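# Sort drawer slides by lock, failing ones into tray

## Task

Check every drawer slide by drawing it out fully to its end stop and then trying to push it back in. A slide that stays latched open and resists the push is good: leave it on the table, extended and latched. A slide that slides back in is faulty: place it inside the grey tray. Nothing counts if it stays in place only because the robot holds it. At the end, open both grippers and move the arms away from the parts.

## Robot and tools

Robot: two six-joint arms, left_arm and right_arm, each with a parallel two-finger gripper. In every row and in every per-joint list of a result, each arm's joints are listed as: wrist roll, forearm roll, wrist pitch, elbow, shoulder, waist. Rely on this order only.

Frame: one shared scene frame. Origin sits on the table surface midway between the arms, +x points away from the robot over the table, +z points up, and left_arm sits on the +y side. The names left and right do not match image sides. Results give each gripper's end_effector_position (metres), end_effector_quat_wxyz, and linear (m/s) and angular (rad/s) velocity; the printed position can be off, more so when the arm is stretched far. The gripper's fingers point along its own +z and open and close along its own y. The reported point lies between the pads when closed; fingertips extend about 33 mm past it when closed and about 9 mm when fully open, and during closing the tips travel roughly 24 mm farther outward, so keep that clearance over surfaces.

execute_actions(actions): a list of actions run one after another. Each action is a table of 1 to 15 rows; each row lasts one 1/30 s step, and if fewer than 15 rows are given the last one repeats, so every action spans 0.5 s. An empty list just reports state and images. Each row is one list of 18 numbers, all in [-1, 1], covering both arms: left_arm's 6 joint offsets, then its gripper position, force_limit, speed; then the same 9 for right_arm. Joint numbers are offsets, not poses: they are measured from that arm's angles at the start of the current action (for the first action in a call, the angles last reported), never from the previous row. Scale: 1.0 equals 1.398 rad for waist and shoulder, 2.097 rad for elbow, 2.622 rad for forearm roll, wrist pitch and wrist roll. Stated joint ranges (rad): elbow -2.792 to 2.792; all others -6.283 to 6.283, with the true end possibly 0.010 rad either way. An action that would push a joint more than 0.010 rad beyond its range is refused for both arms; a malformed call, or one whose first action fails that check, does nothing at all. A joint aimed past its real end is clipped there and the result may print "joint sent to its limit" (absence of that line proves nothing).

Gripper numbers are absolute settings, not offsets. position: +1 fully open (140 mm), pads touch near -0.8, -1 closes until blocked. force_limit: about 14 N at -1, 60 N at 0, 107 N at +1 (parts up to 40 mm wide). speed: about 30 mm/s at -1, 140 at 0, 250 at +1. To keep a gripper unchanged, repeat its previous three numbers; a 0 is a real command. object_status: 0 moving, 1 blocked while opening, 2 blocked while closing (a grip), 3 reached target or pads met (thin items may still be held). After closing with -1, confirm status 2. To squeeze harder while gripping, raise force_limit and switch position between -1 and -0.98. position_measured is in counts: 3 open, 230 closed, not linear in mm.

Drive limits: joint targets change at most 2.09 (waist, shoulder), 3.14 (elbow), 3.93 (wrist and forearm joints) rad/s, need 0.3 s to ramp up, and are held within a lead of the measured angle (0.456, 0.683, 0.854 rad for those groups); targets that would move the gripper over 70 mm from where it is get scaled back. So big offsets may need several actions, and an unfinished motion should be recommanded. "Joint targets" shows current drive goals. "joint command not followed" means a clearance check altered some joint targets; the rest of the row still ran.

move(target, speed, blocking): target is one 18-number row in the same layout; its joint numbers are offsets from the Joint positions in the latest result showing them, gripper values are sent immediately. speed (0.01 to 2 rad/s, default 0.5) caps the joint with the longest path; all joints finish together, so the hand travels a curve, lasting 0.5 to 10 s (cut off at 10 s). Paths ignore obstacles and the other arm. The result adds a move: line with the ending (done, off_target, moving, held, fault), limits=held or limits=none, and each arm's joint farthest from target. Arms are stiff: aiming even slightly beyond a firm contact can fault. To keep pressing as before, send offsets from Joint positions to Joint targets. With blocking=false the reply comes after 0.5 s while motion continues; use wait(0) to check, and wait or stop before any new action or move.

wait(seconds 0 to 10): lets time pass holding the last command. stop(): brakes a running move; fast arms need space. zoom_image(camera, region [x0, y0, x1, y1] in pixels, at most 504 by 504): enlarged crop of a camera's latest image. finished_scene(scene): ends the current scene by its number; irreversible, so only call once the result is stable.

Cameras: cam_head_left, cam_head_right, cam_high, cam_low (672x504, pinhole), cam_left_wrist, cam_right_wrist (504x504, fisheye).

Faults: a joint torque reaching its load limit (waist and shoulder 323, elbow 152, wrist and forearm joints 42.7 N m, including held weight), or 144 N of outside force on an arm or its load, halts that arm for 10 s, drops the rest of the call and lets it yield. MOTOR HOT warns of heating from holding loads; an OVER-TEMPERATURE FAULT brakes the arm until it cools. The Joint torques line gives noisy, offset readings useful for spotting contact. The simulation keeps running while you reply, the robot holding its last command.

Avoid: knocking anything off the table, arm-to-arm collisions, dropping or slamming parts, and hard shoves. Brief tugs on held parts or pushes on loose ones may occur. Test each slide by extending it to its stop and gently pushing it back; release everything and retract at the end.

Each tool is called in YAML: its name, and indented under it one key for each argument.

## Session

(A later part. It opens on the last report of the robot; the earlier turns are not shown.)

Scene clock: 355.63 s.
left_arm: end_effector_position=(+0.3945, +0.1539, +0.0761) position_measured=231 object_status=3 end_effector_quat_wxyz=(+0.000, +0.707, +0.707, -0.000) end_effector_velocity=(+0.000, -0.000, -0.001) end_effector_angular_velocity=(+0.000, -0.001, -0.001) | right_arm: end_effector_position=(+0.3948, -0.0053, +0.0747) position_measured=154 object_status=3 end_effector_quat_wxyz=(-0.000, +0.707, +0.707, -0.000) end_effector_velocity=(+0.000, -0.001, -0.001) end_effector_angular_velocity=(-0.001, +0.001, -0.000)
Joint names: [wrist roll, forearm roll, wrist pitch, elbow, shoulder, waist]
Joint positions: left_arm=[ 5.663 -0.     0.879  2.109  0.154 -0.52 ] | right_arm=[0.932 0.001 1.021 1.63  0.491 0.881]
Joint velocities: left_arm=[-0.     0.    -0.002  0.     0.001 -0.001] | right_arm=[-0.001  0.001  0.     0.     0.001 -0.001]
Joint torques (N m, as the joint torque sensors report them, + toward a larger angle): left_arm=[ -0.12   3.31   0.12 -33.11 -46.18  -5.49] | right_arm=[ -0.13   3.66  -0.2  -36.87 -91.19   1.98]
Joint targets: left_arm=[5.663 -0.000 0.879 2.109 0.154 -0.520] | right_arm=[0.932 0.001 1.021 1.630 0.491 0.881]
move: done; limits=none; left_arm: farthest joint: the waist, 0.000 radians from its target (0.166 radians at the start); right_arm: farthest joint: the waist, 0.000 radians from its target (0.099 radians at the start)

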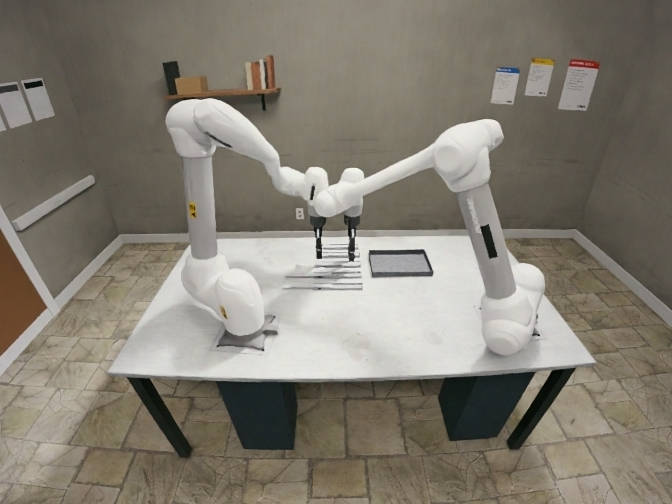

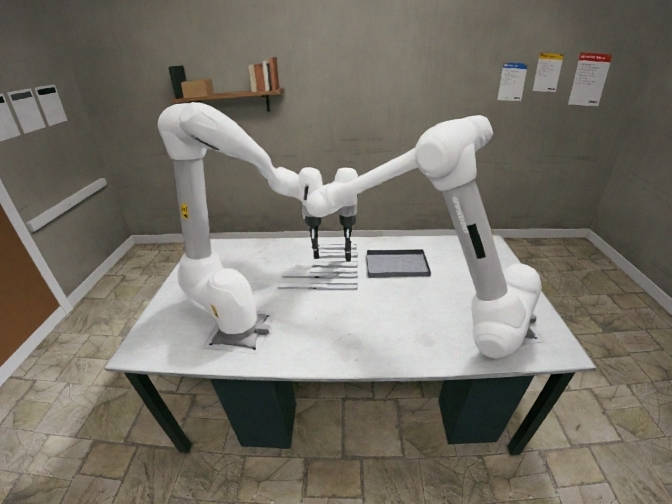

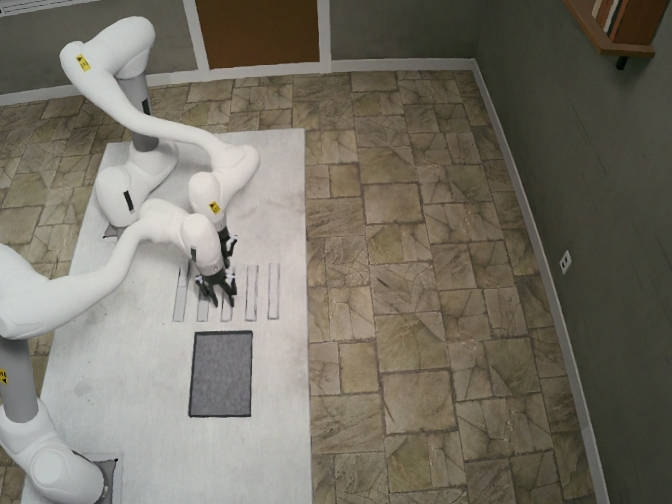

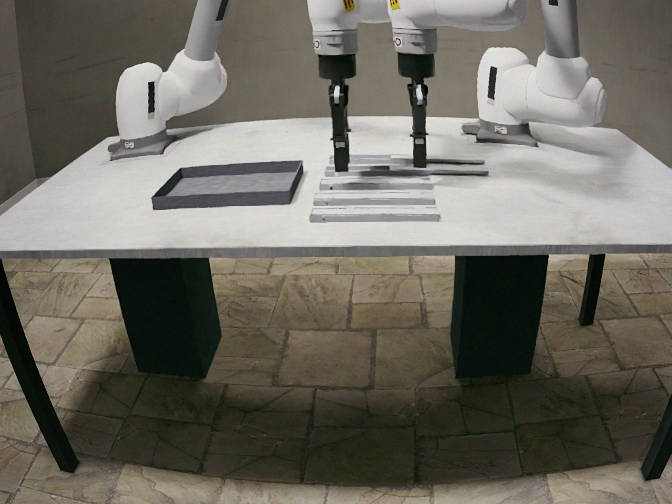

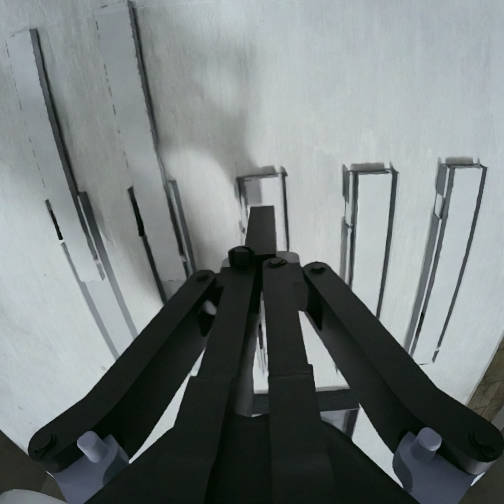

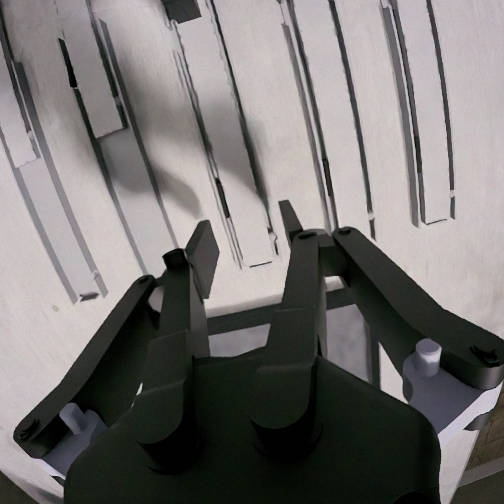

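execute_actions:
  actions:
    - [[0,0,0,0,0,0,-1,-0.6,0.3,0,0,-0.0217,0.012,0.0225,0,-0.2,0,0.3]]
    - [[0,0,-0.0248,0.012,0.0283,0,-1,-0.6,0.3,0,0,0,0,0,0,-0.2,0,0.3]]
    - [[0,0,0,0,0,0,-1,-0.6,0.3,0,0,0,0,0,0,-1,0,-0.7]]
    - [[0,0,0,0,0,0,-1,-0.6,0.3,0,0,0,0,0,0,-1,0,-0.7]]
    - [[0,0,0,0,0,0,-1,-0.6,0.3,0,0,0,0,0,0,-1,0,-0.7]]

move:
  target: [0.0292,0,-0.0034,0.02,-0.0233,0.0547,-1,-0.6,0.3,0,0,0,0,0,0,-1,0,-0.7]
  speed: 0.04

Scene clock: 374.27 s.
left_arm: end_effector_position=(+0.3948, +0.1537, +0.0447) position_measured=231 object_status=3 end_effector_quat_wxyz=(+0.000, +0.707, +0.707, -0.000) end_effector_velocity=(-0.000, +0.001, -0.000) end_effector_angular_velocity=(+0.001, +0.001, +0.000) | right_arm: end_effector_position=(+0.3947, -0.0054, +0.0388) position_measured=175 object_status=2 end_effector_quat_wxyz=(-0.000, +0.707, +0.707, -0.000) end_effector_velocity=(+0.000, +0.000, -0.000) end_effector_angular_velocity=(-0.000, +0.000, -0.000)
Joint names: [wrist roll, forearm roll, wrist pitch, elbow, shoulder, waist]
Joint positions: left_arm=[ 5.663 -0.     0.814  2.134  0.193 -0.52 ] | right_arm=[0.932 0.001 0.964 1.655 0.522 0.881]
Joint velocities: left_arm=[0.    0.001 0.001 0.    0.    0.001] | right_arm=[ 0.    -0.     0.    -0.001  0.001 -0.   ]
Joint torques (N m, as the joint torque sensors report them, + toward a larger angle): left_arm=[ -0.04   3.12   0.2  -30.78 -48.87  -5.16] | right_arm=[  0.14   3.14  -2.84 -28.68 -73.99   1.12]
Joint targets: left_arm=[5.663 -0.000 0.814 2.134 0.193 -0.520] | right_arm=[0.932 0.001 0.964 1.655 0.522 0.881]

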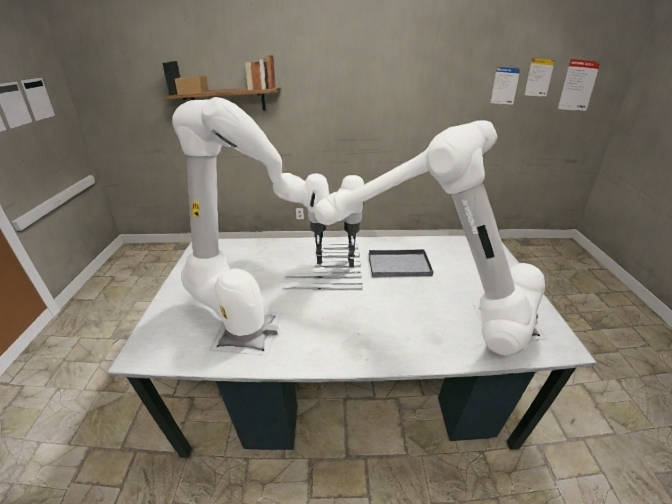

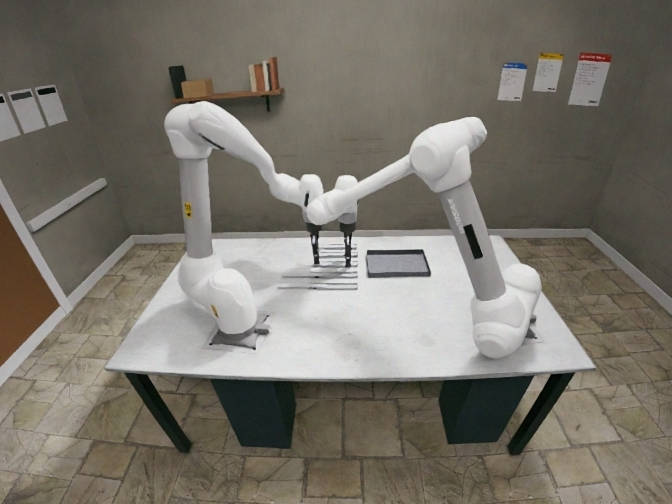

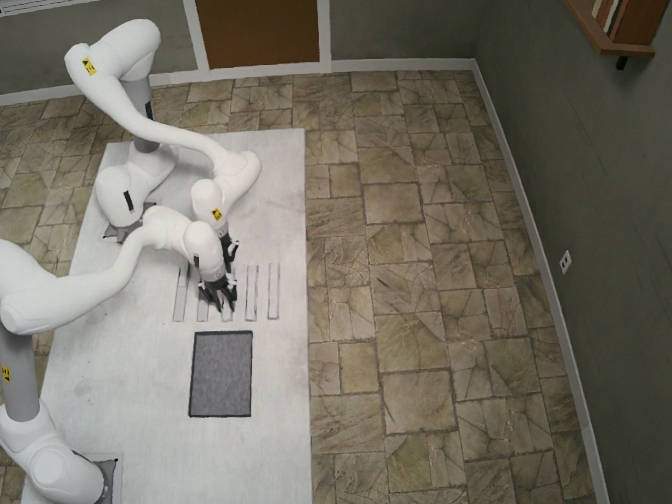

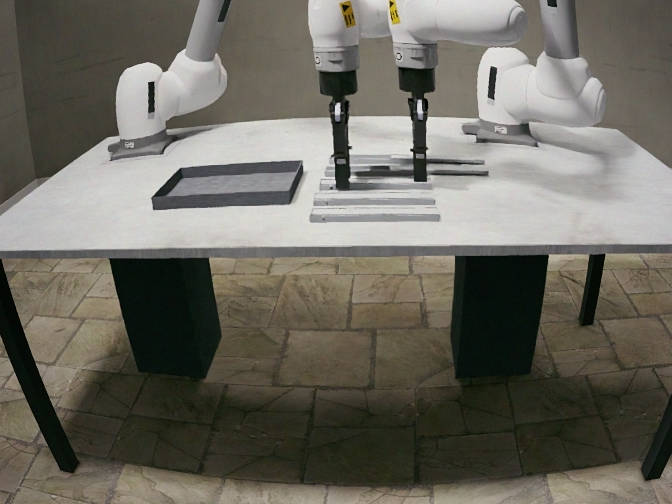

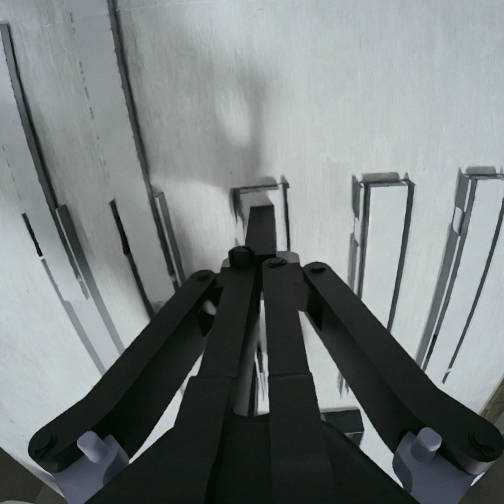

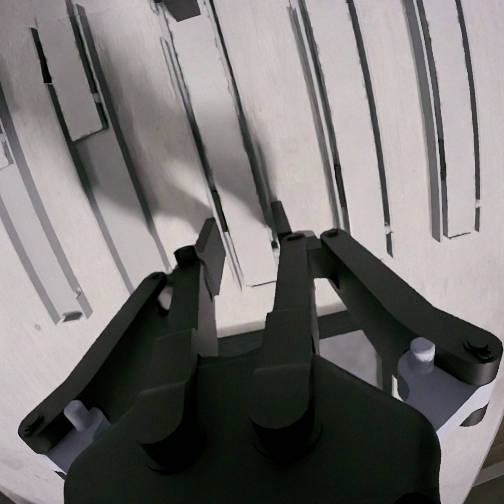

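Scene clock: 376.43 s.
left_arm: end_effector_position=(+0.3945, +0.2010, +0.0445) position_measured=231 object_status=3 end_effector_quat_wxyz=(+0.000, +0.707, +0.707, -0.000) end_effector_velocity=(+0.000, +0.001, +0.001) end_effector_angular_velocity=(+0.001, +0.000, -0.000) | right_arm: end_effector_position=(+0.3947, -0.0054, +0.0388) position_measured=175 object_status=2 end_effector_quat_wxyz=(-0.000, +0.707, +0.707, -0.000) end_effector_velocity=(+0.000, -0.000, -0.000) end_effector_angular_velocity=(+0.000, +0.000, -0.001)
Joint names: [wrist roll, forearm roll, wrist pitch, elbow, shoulder, waist]
Joint positions: left_arm=[ 5.739 -0.     0.805  2.176  0.161 -0.443] | right_arm=[0.932 0.001 0.964 1.655 0.522 0.881]
Joint velocities: left_arm=[ 0.     0.001  0.002 -0.    -0.001  0.001] | right_arm=[-0.     0.    -0.     0.    -0.    -0.001]
Joint torques (N m, as the joint torque sensors report them, + toward a larger angle): left_arm=[ -0.14   3.01   0.17 -30.35 -45.76  -5.49] | right_arm=[  0.26   3.    -2.76 -28.14 -72.13   1.14]
Joint targets: left_arm=[5.739 -0.000 0.805 2.176 0.161 -0.443] | right_arm=[0.932 0.001 0.964 1.655 0.522 0.881]
move: done; limits=none; left_arm: farthest joint: the waist, 0.000 radians from its target (0.076 radians at the start); right_arm: farthest joint: the waist, 0.000 radians from its target (0.000 radians at the start)

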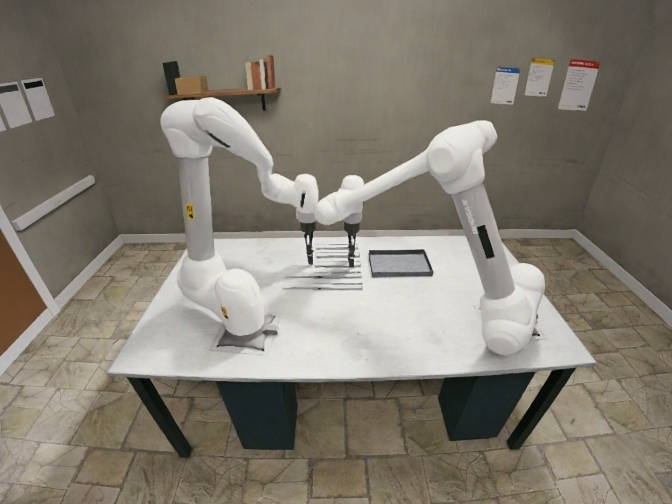

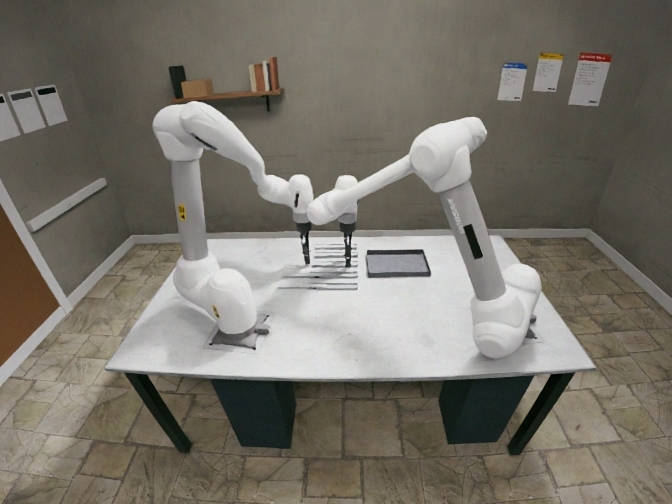

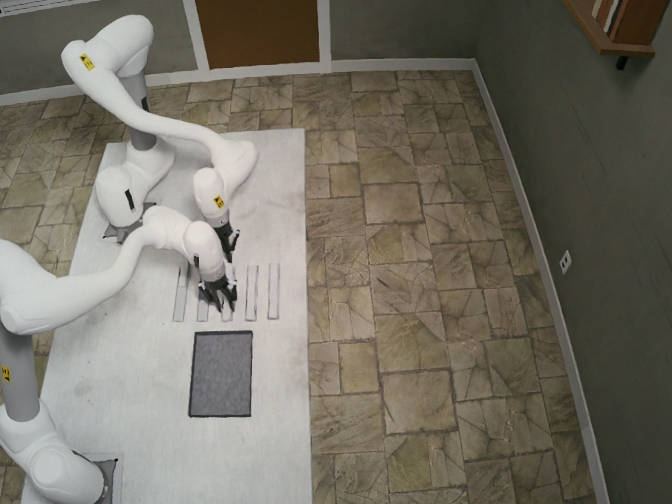

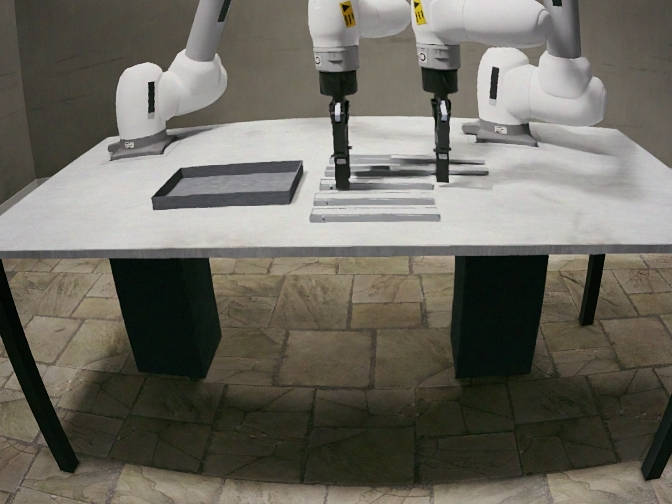

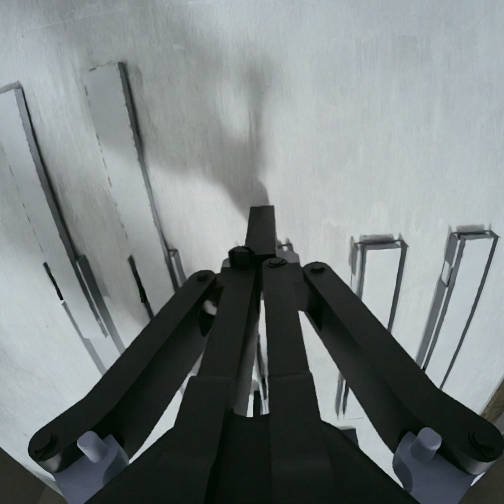

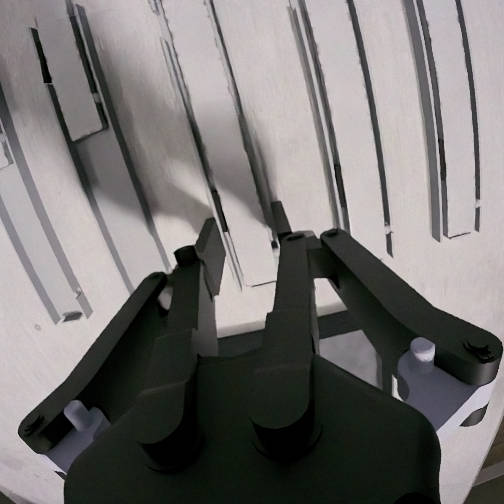

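execute_actions:
  actions:
    - [[-0.0292,0,0.005,-0.0208,0.0215,-0.0547,-1,-0.6,0.3,0,0,0,0,0,0,-1,0,-0.7]]
    - [[0,0,0,0,0,0,-1,-0.6,0.3,0,0,0,0,0,0,-1,0,-0.7]]
    - [[0,0,-0.0032,0.0015,0.0036,0,-1,-0.6,0.3,0,0,0,0,0,0,-1,0,-0.7]]
    - [[0,0,0,0,0,0,-1,-0.6,0.3,0,0,0,0,0,0,-1,0,-0.7]]

move:
  target: [0.0292,0,-0.0034,0.02,-0.0233,0.0547,-1,-0.6,0.3,0,0,0,0,0,0,-1,0,-0.7]
  speed: 0.04

Scene clock: 403.43 s.
left_arm: end_effector_position=(+0.3949, +0.1536, +0.0444) position_measured=231 object_status=3 end_effector_quat_wxyz=(+0.000, +0.707, +0.707, -0.000) end_effector_velocity=(-0.000, -0.001, +0.000) end_effector_angular_velocity=(-0.000, -0.000, -0.001) | right_arm: end_effector_position=(+0.3947, -0.0054, +0.0388) position_measured=175 object_status=2 end_effector_quat_wxyz=(-0.000, +0.707, +0.707, -0.000) end_effector_velocity=(-0.001, -0.000, -0.000) end_effector_angular_velocity=(-0.001, +0.000, +0.001)
Joint names: [wrist roll, forearm roll, wrist pitch, elbow, shoulder, waist]
Joint positions: left_arm=[ 5.663 -0.     0.813  2.134  0.194 -0.52 ] | right_arm=[0.932 0.001 0.964 1.655 0.522 0.881]
Joint velocities: left_arm=[ 0.     0.     0.    -0.     0.    -0.001] | right_arm=[ 0.    -0.     0.     0.001 -0.     0.001]
Joint torques (N m, as the joint torque sensors report them, + toward a larger angle): left_arm=[ -0.06   3.38  -1.83 -24.48 -37.41  -5.49] | right_arm=[ -0.01   3.11  -2.8  -28.05 -73.63   1.89]
Joint targets: left_arm=[5.663 -0.000 0.813 2.134 0.194 -0.520] | right_arm=[0.932 0.001 0.964 1.655 0.522 0.881]
FORCE FAULT: contact force on the left arm reached its limit, and that arm stopped for 10 seconds. The contact can be on any part of that arm, not only on its tool. That time counts as 19 of the actions that you can send in this scene. That arm's remaining commands of this call were not run. That arm holds still and accepts commands again. Move the arm away from the contact; if what it grips holds it there, let go first. Pushing or pulling that hard again can fault the arm again.

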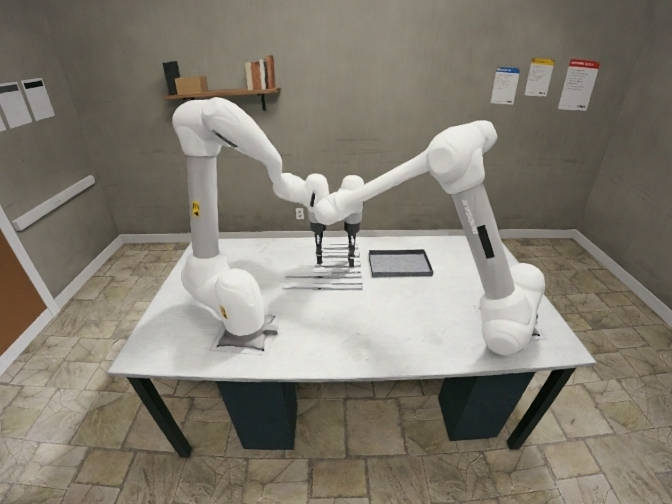

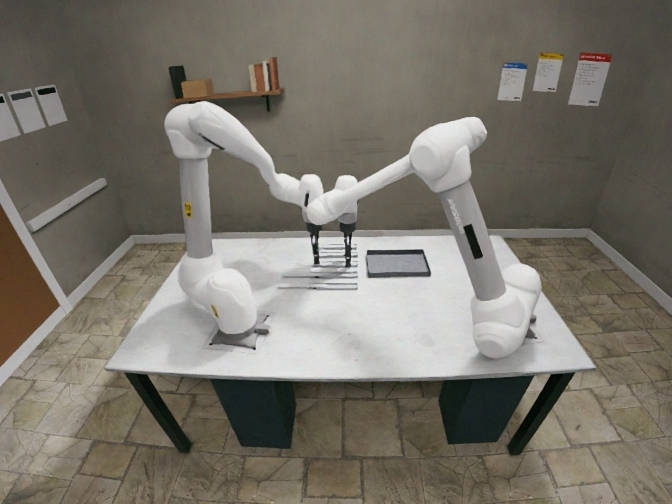

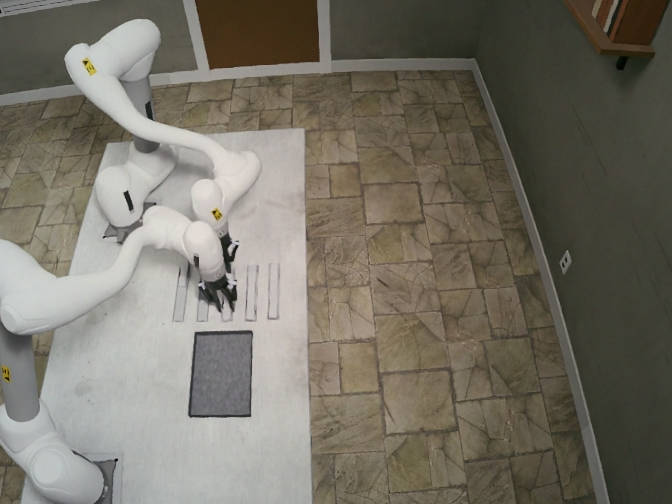

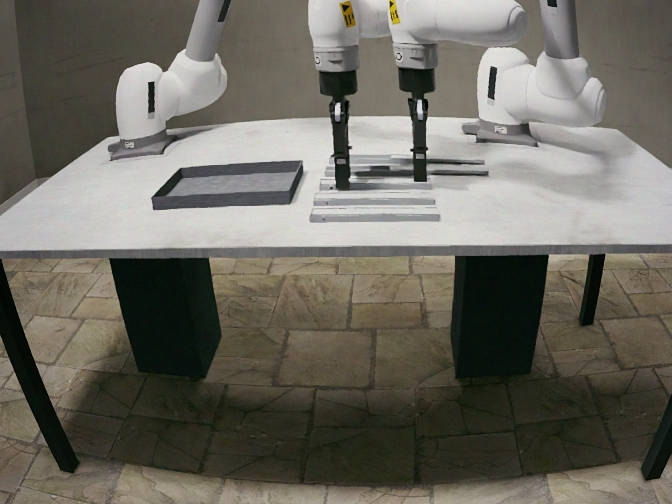

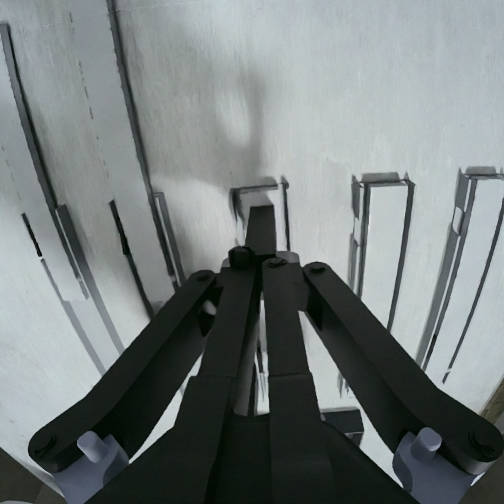

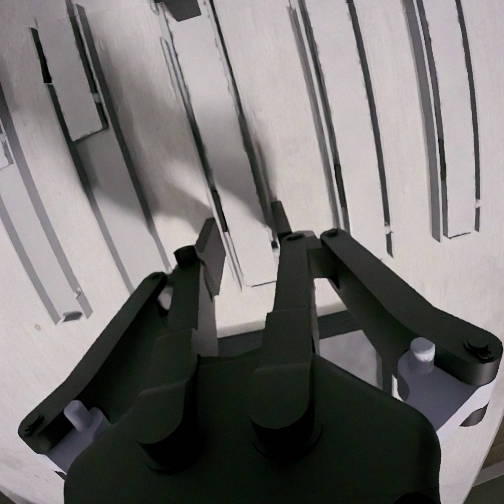

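not run: a fault stop came before this call.

move:
  target: [0.0292,0,-0.0034,0.02,-0.0233,0.0547,-1,-0.6,0.3,0,0,0,0,0,0,-1,0,-0.7]
  speed: 0.04

Scene clock: 411.83 s.
left_arm: end_effector_position=(+0.3947, +0.2009, +0.0442) position_measured=231 object_status=3 end_effector_quat_wxyz=(+0.000, +0.707, +0.707, -0.000) end_effector_velocity=(-0.001, +0.001, -0.000) end_effector_angular_velocity=(+0.002, +0.001, +0.000) | right_arm: end_effector_position=(+0.3947, -0.0054, +0.0388) position_measured=175 object_status=2 end_effector_quat_wxyz=(-0.000, +0.707, +0.707, -0.000) end_effector_velocity=(-0.000, -0.000, +0.000) end_effector_angular_velocity=(-0.000, -0.001, +0.001)
Joint names: [wrist roll, forearm roll, wrist pitch, elbow, shoulder, waist]
Joint positions: left_arm=[ 5.739 -0.     0.804  2.176  0.161 -0.443] | right_arm=[0.932 0.001 0.964 1.655 0.522 0.881]
Joint velocities: left_arm=[-0.     0.001  0.001  0.001 -0.     0.001] | right_arm=[-0.    -0.001 -0.     0.001 -0.001  0.001]
Joint torques (N m, as the joint torque sensors report them, + toward a larger angle): left_arm=[ -0.14   3.48   0.35 -13.85 -25.7   -4.29] | right_arm=[ -0.08   2.88  -2.38 -28.01 -73.48   2.04]
Joint targets: left_arm=[5.739 -0.000 0.804 2.176 0.161 -0.443] | right_arm=[0.932 0.001 0.964 1.655 0.522 0.881]
move: done; limits=none; left_arm: farthest joint: the waist, 0.000 radians from its target (0.076 radians at the start); right_arm: farthest joint: the waist, 0.000 radians from its target (0.000 radians at the start)

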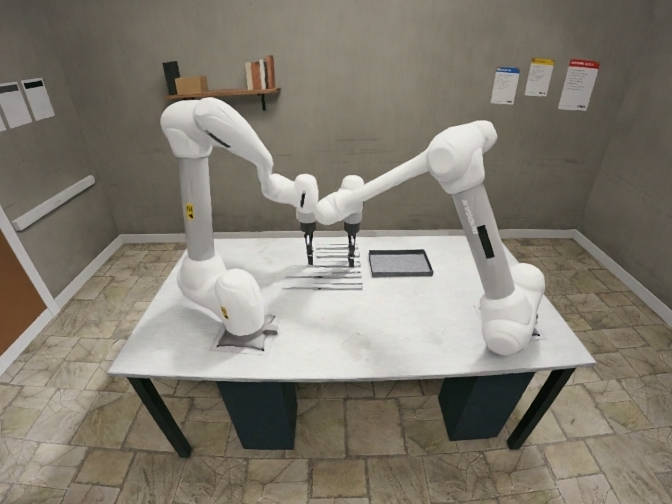

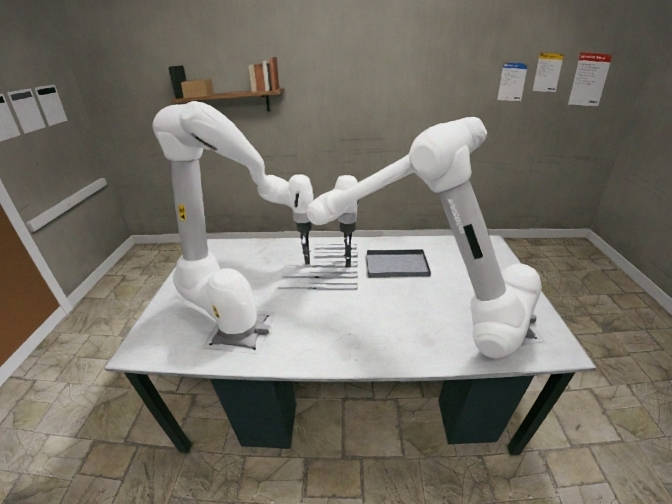

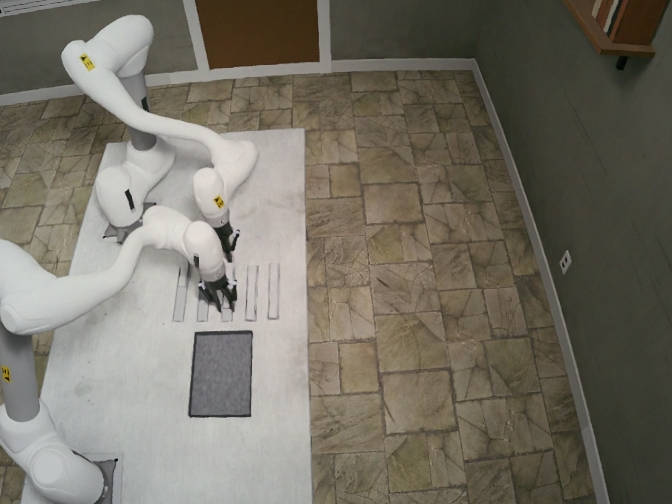

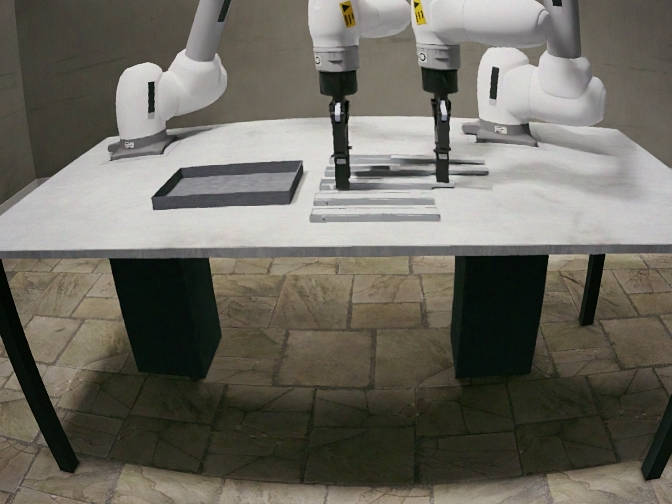

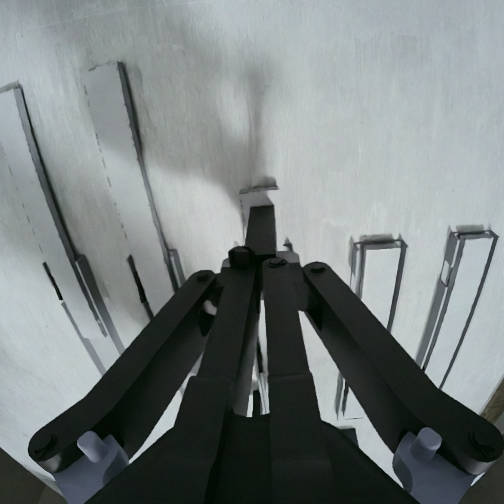

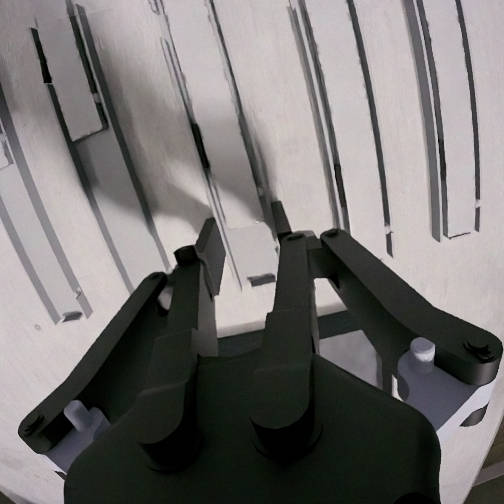

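execute_actions:
  actions:
    - [[0,0,0.004,-0.0019,-0.0045,0,-1,-0.6,0.3,0,0,0,0,0,0,-1,0,-0.7]]
    - [[0,0,0,0,0,0,-0.35,-0.6,0.3,0,0,0,0,0,0,-1,0,-0.7]]
    - [[0,0,-0.0048,0.0023,0.0054,0,-0.35,-0.6,0.3,0,0,0,0,0,0,-1,0,-0.7]]
    - [[0,0,0,0,0,0,-1,-0.6,-0.5,0,0,0,0,0,0,-1,0,-0.7]]
    - [[0,0,0,0,0,0,-1,-0.6,-0.5,0,0,0,0,0,0,-1,0,-0.7]]
    - [[0,0,0,0,0,0,-1,-0.6,-0.5,0,0,0,0,0,0,-1,0,-0.7]]

Scene clock: 422.70 s.
left_arm: end_effector_position=(+0.3946, +0.2009, +0.0432) position_measured=194 object_status=2 end_effector_quat_wxyz=(+0.000, +0.707, +0.707, -0.000) end_effector_velocity=(+0.001, -0.001, +0.000) end_effector_angular_velocity=(-0.000, -0.000, -0.001) | right_arm: end_effector_position=(+0.3947, -0.0054, +0.0388) position_measured=175 object_status=2 end_effector_quat_wxyz=(-0.000, +0.707, +0.707, -0.000) end_effector_velocity=(+0.000, -0.001, -0.000) end_effector_angular_velocity=(-0.000, +0.000, -0.001)
Joint names: [wrist roll, forearm roll, wrist pitch, elbow, shoulder, waist]
Joint positions: left_arm=[ 5.739 -0.     0.802  2.177  0.163 -0.443] | right_arm=[0.932 0.001 0.964 1.655 0.522 0.881]
Joint velocities: left_arm=[ 0.    -0.     0.001 -0.002  0.001 -0.001] | right_arm=[-0.    -0.    -0.     0.001  0.    -0.001]
Joint torques (N m, as the joint torque sensors report them, + toward a larger angle): left_arm=[ -0.15   3.61  -2.17 -30.39 -42.2   -5.16] | right_arm=[ -0.26   3.25  -1.11 -25.65 -75.35   2.44]
Joint targets: left_arm=[5.739 -0.000 0.802 2.177 0.163 -0.443] | right_arm=[0.932 0.001 0.964 1.655 0.522 0.881]

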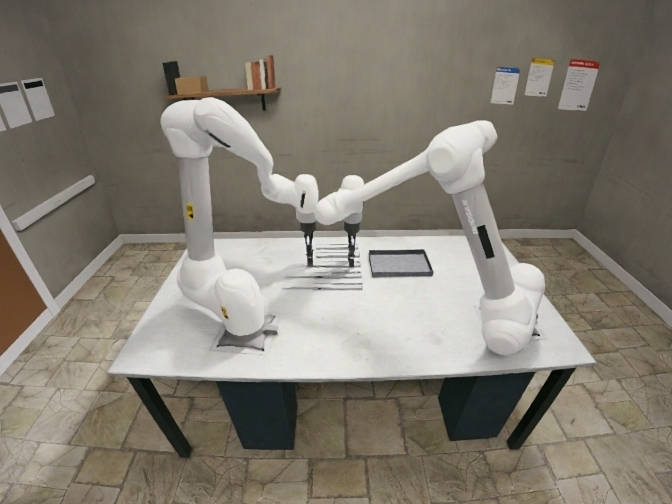

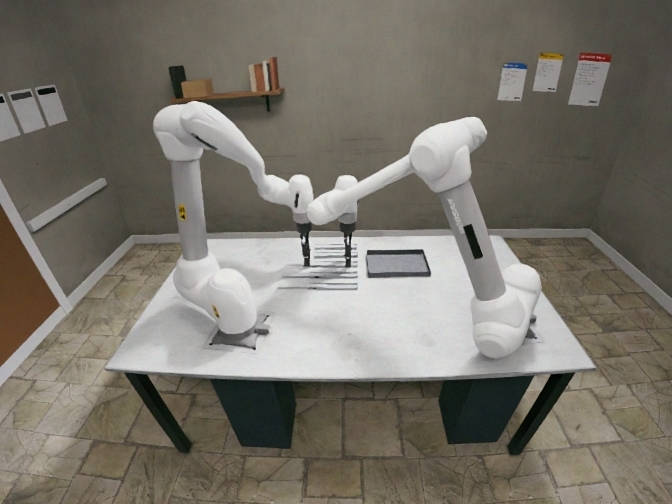

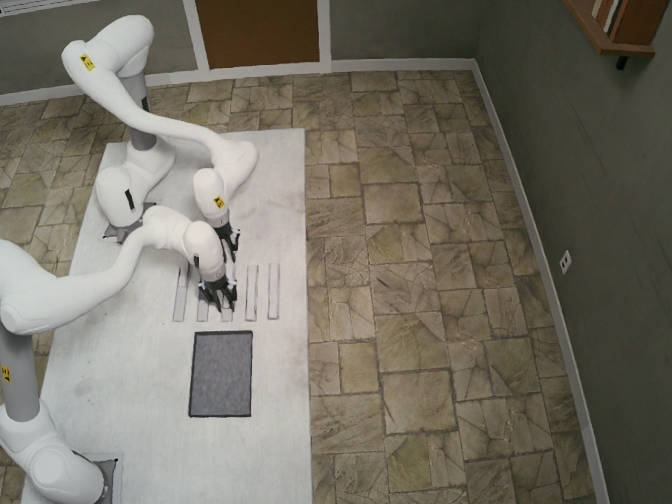

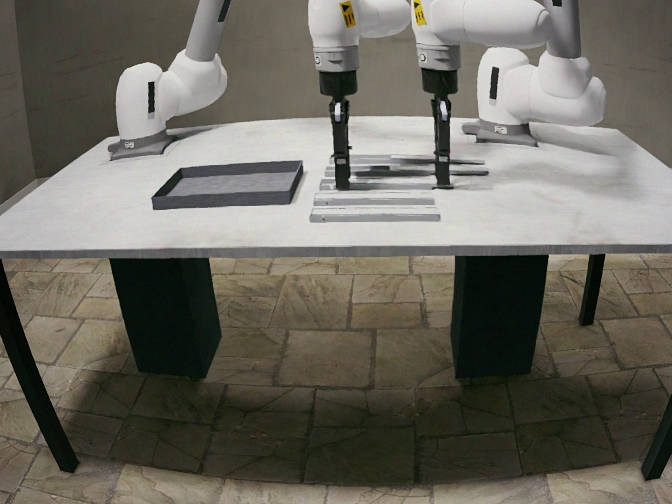

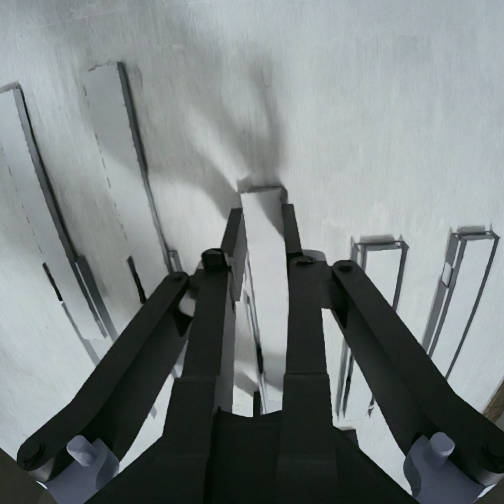

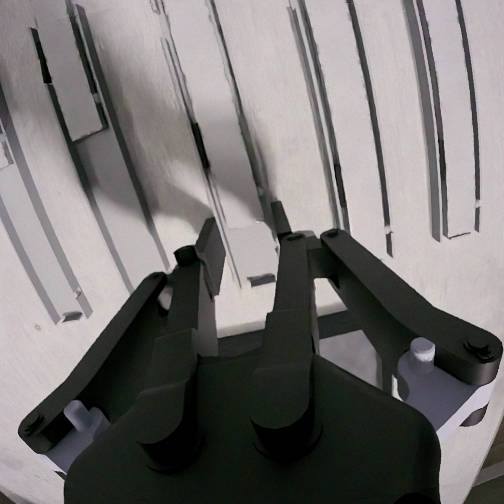

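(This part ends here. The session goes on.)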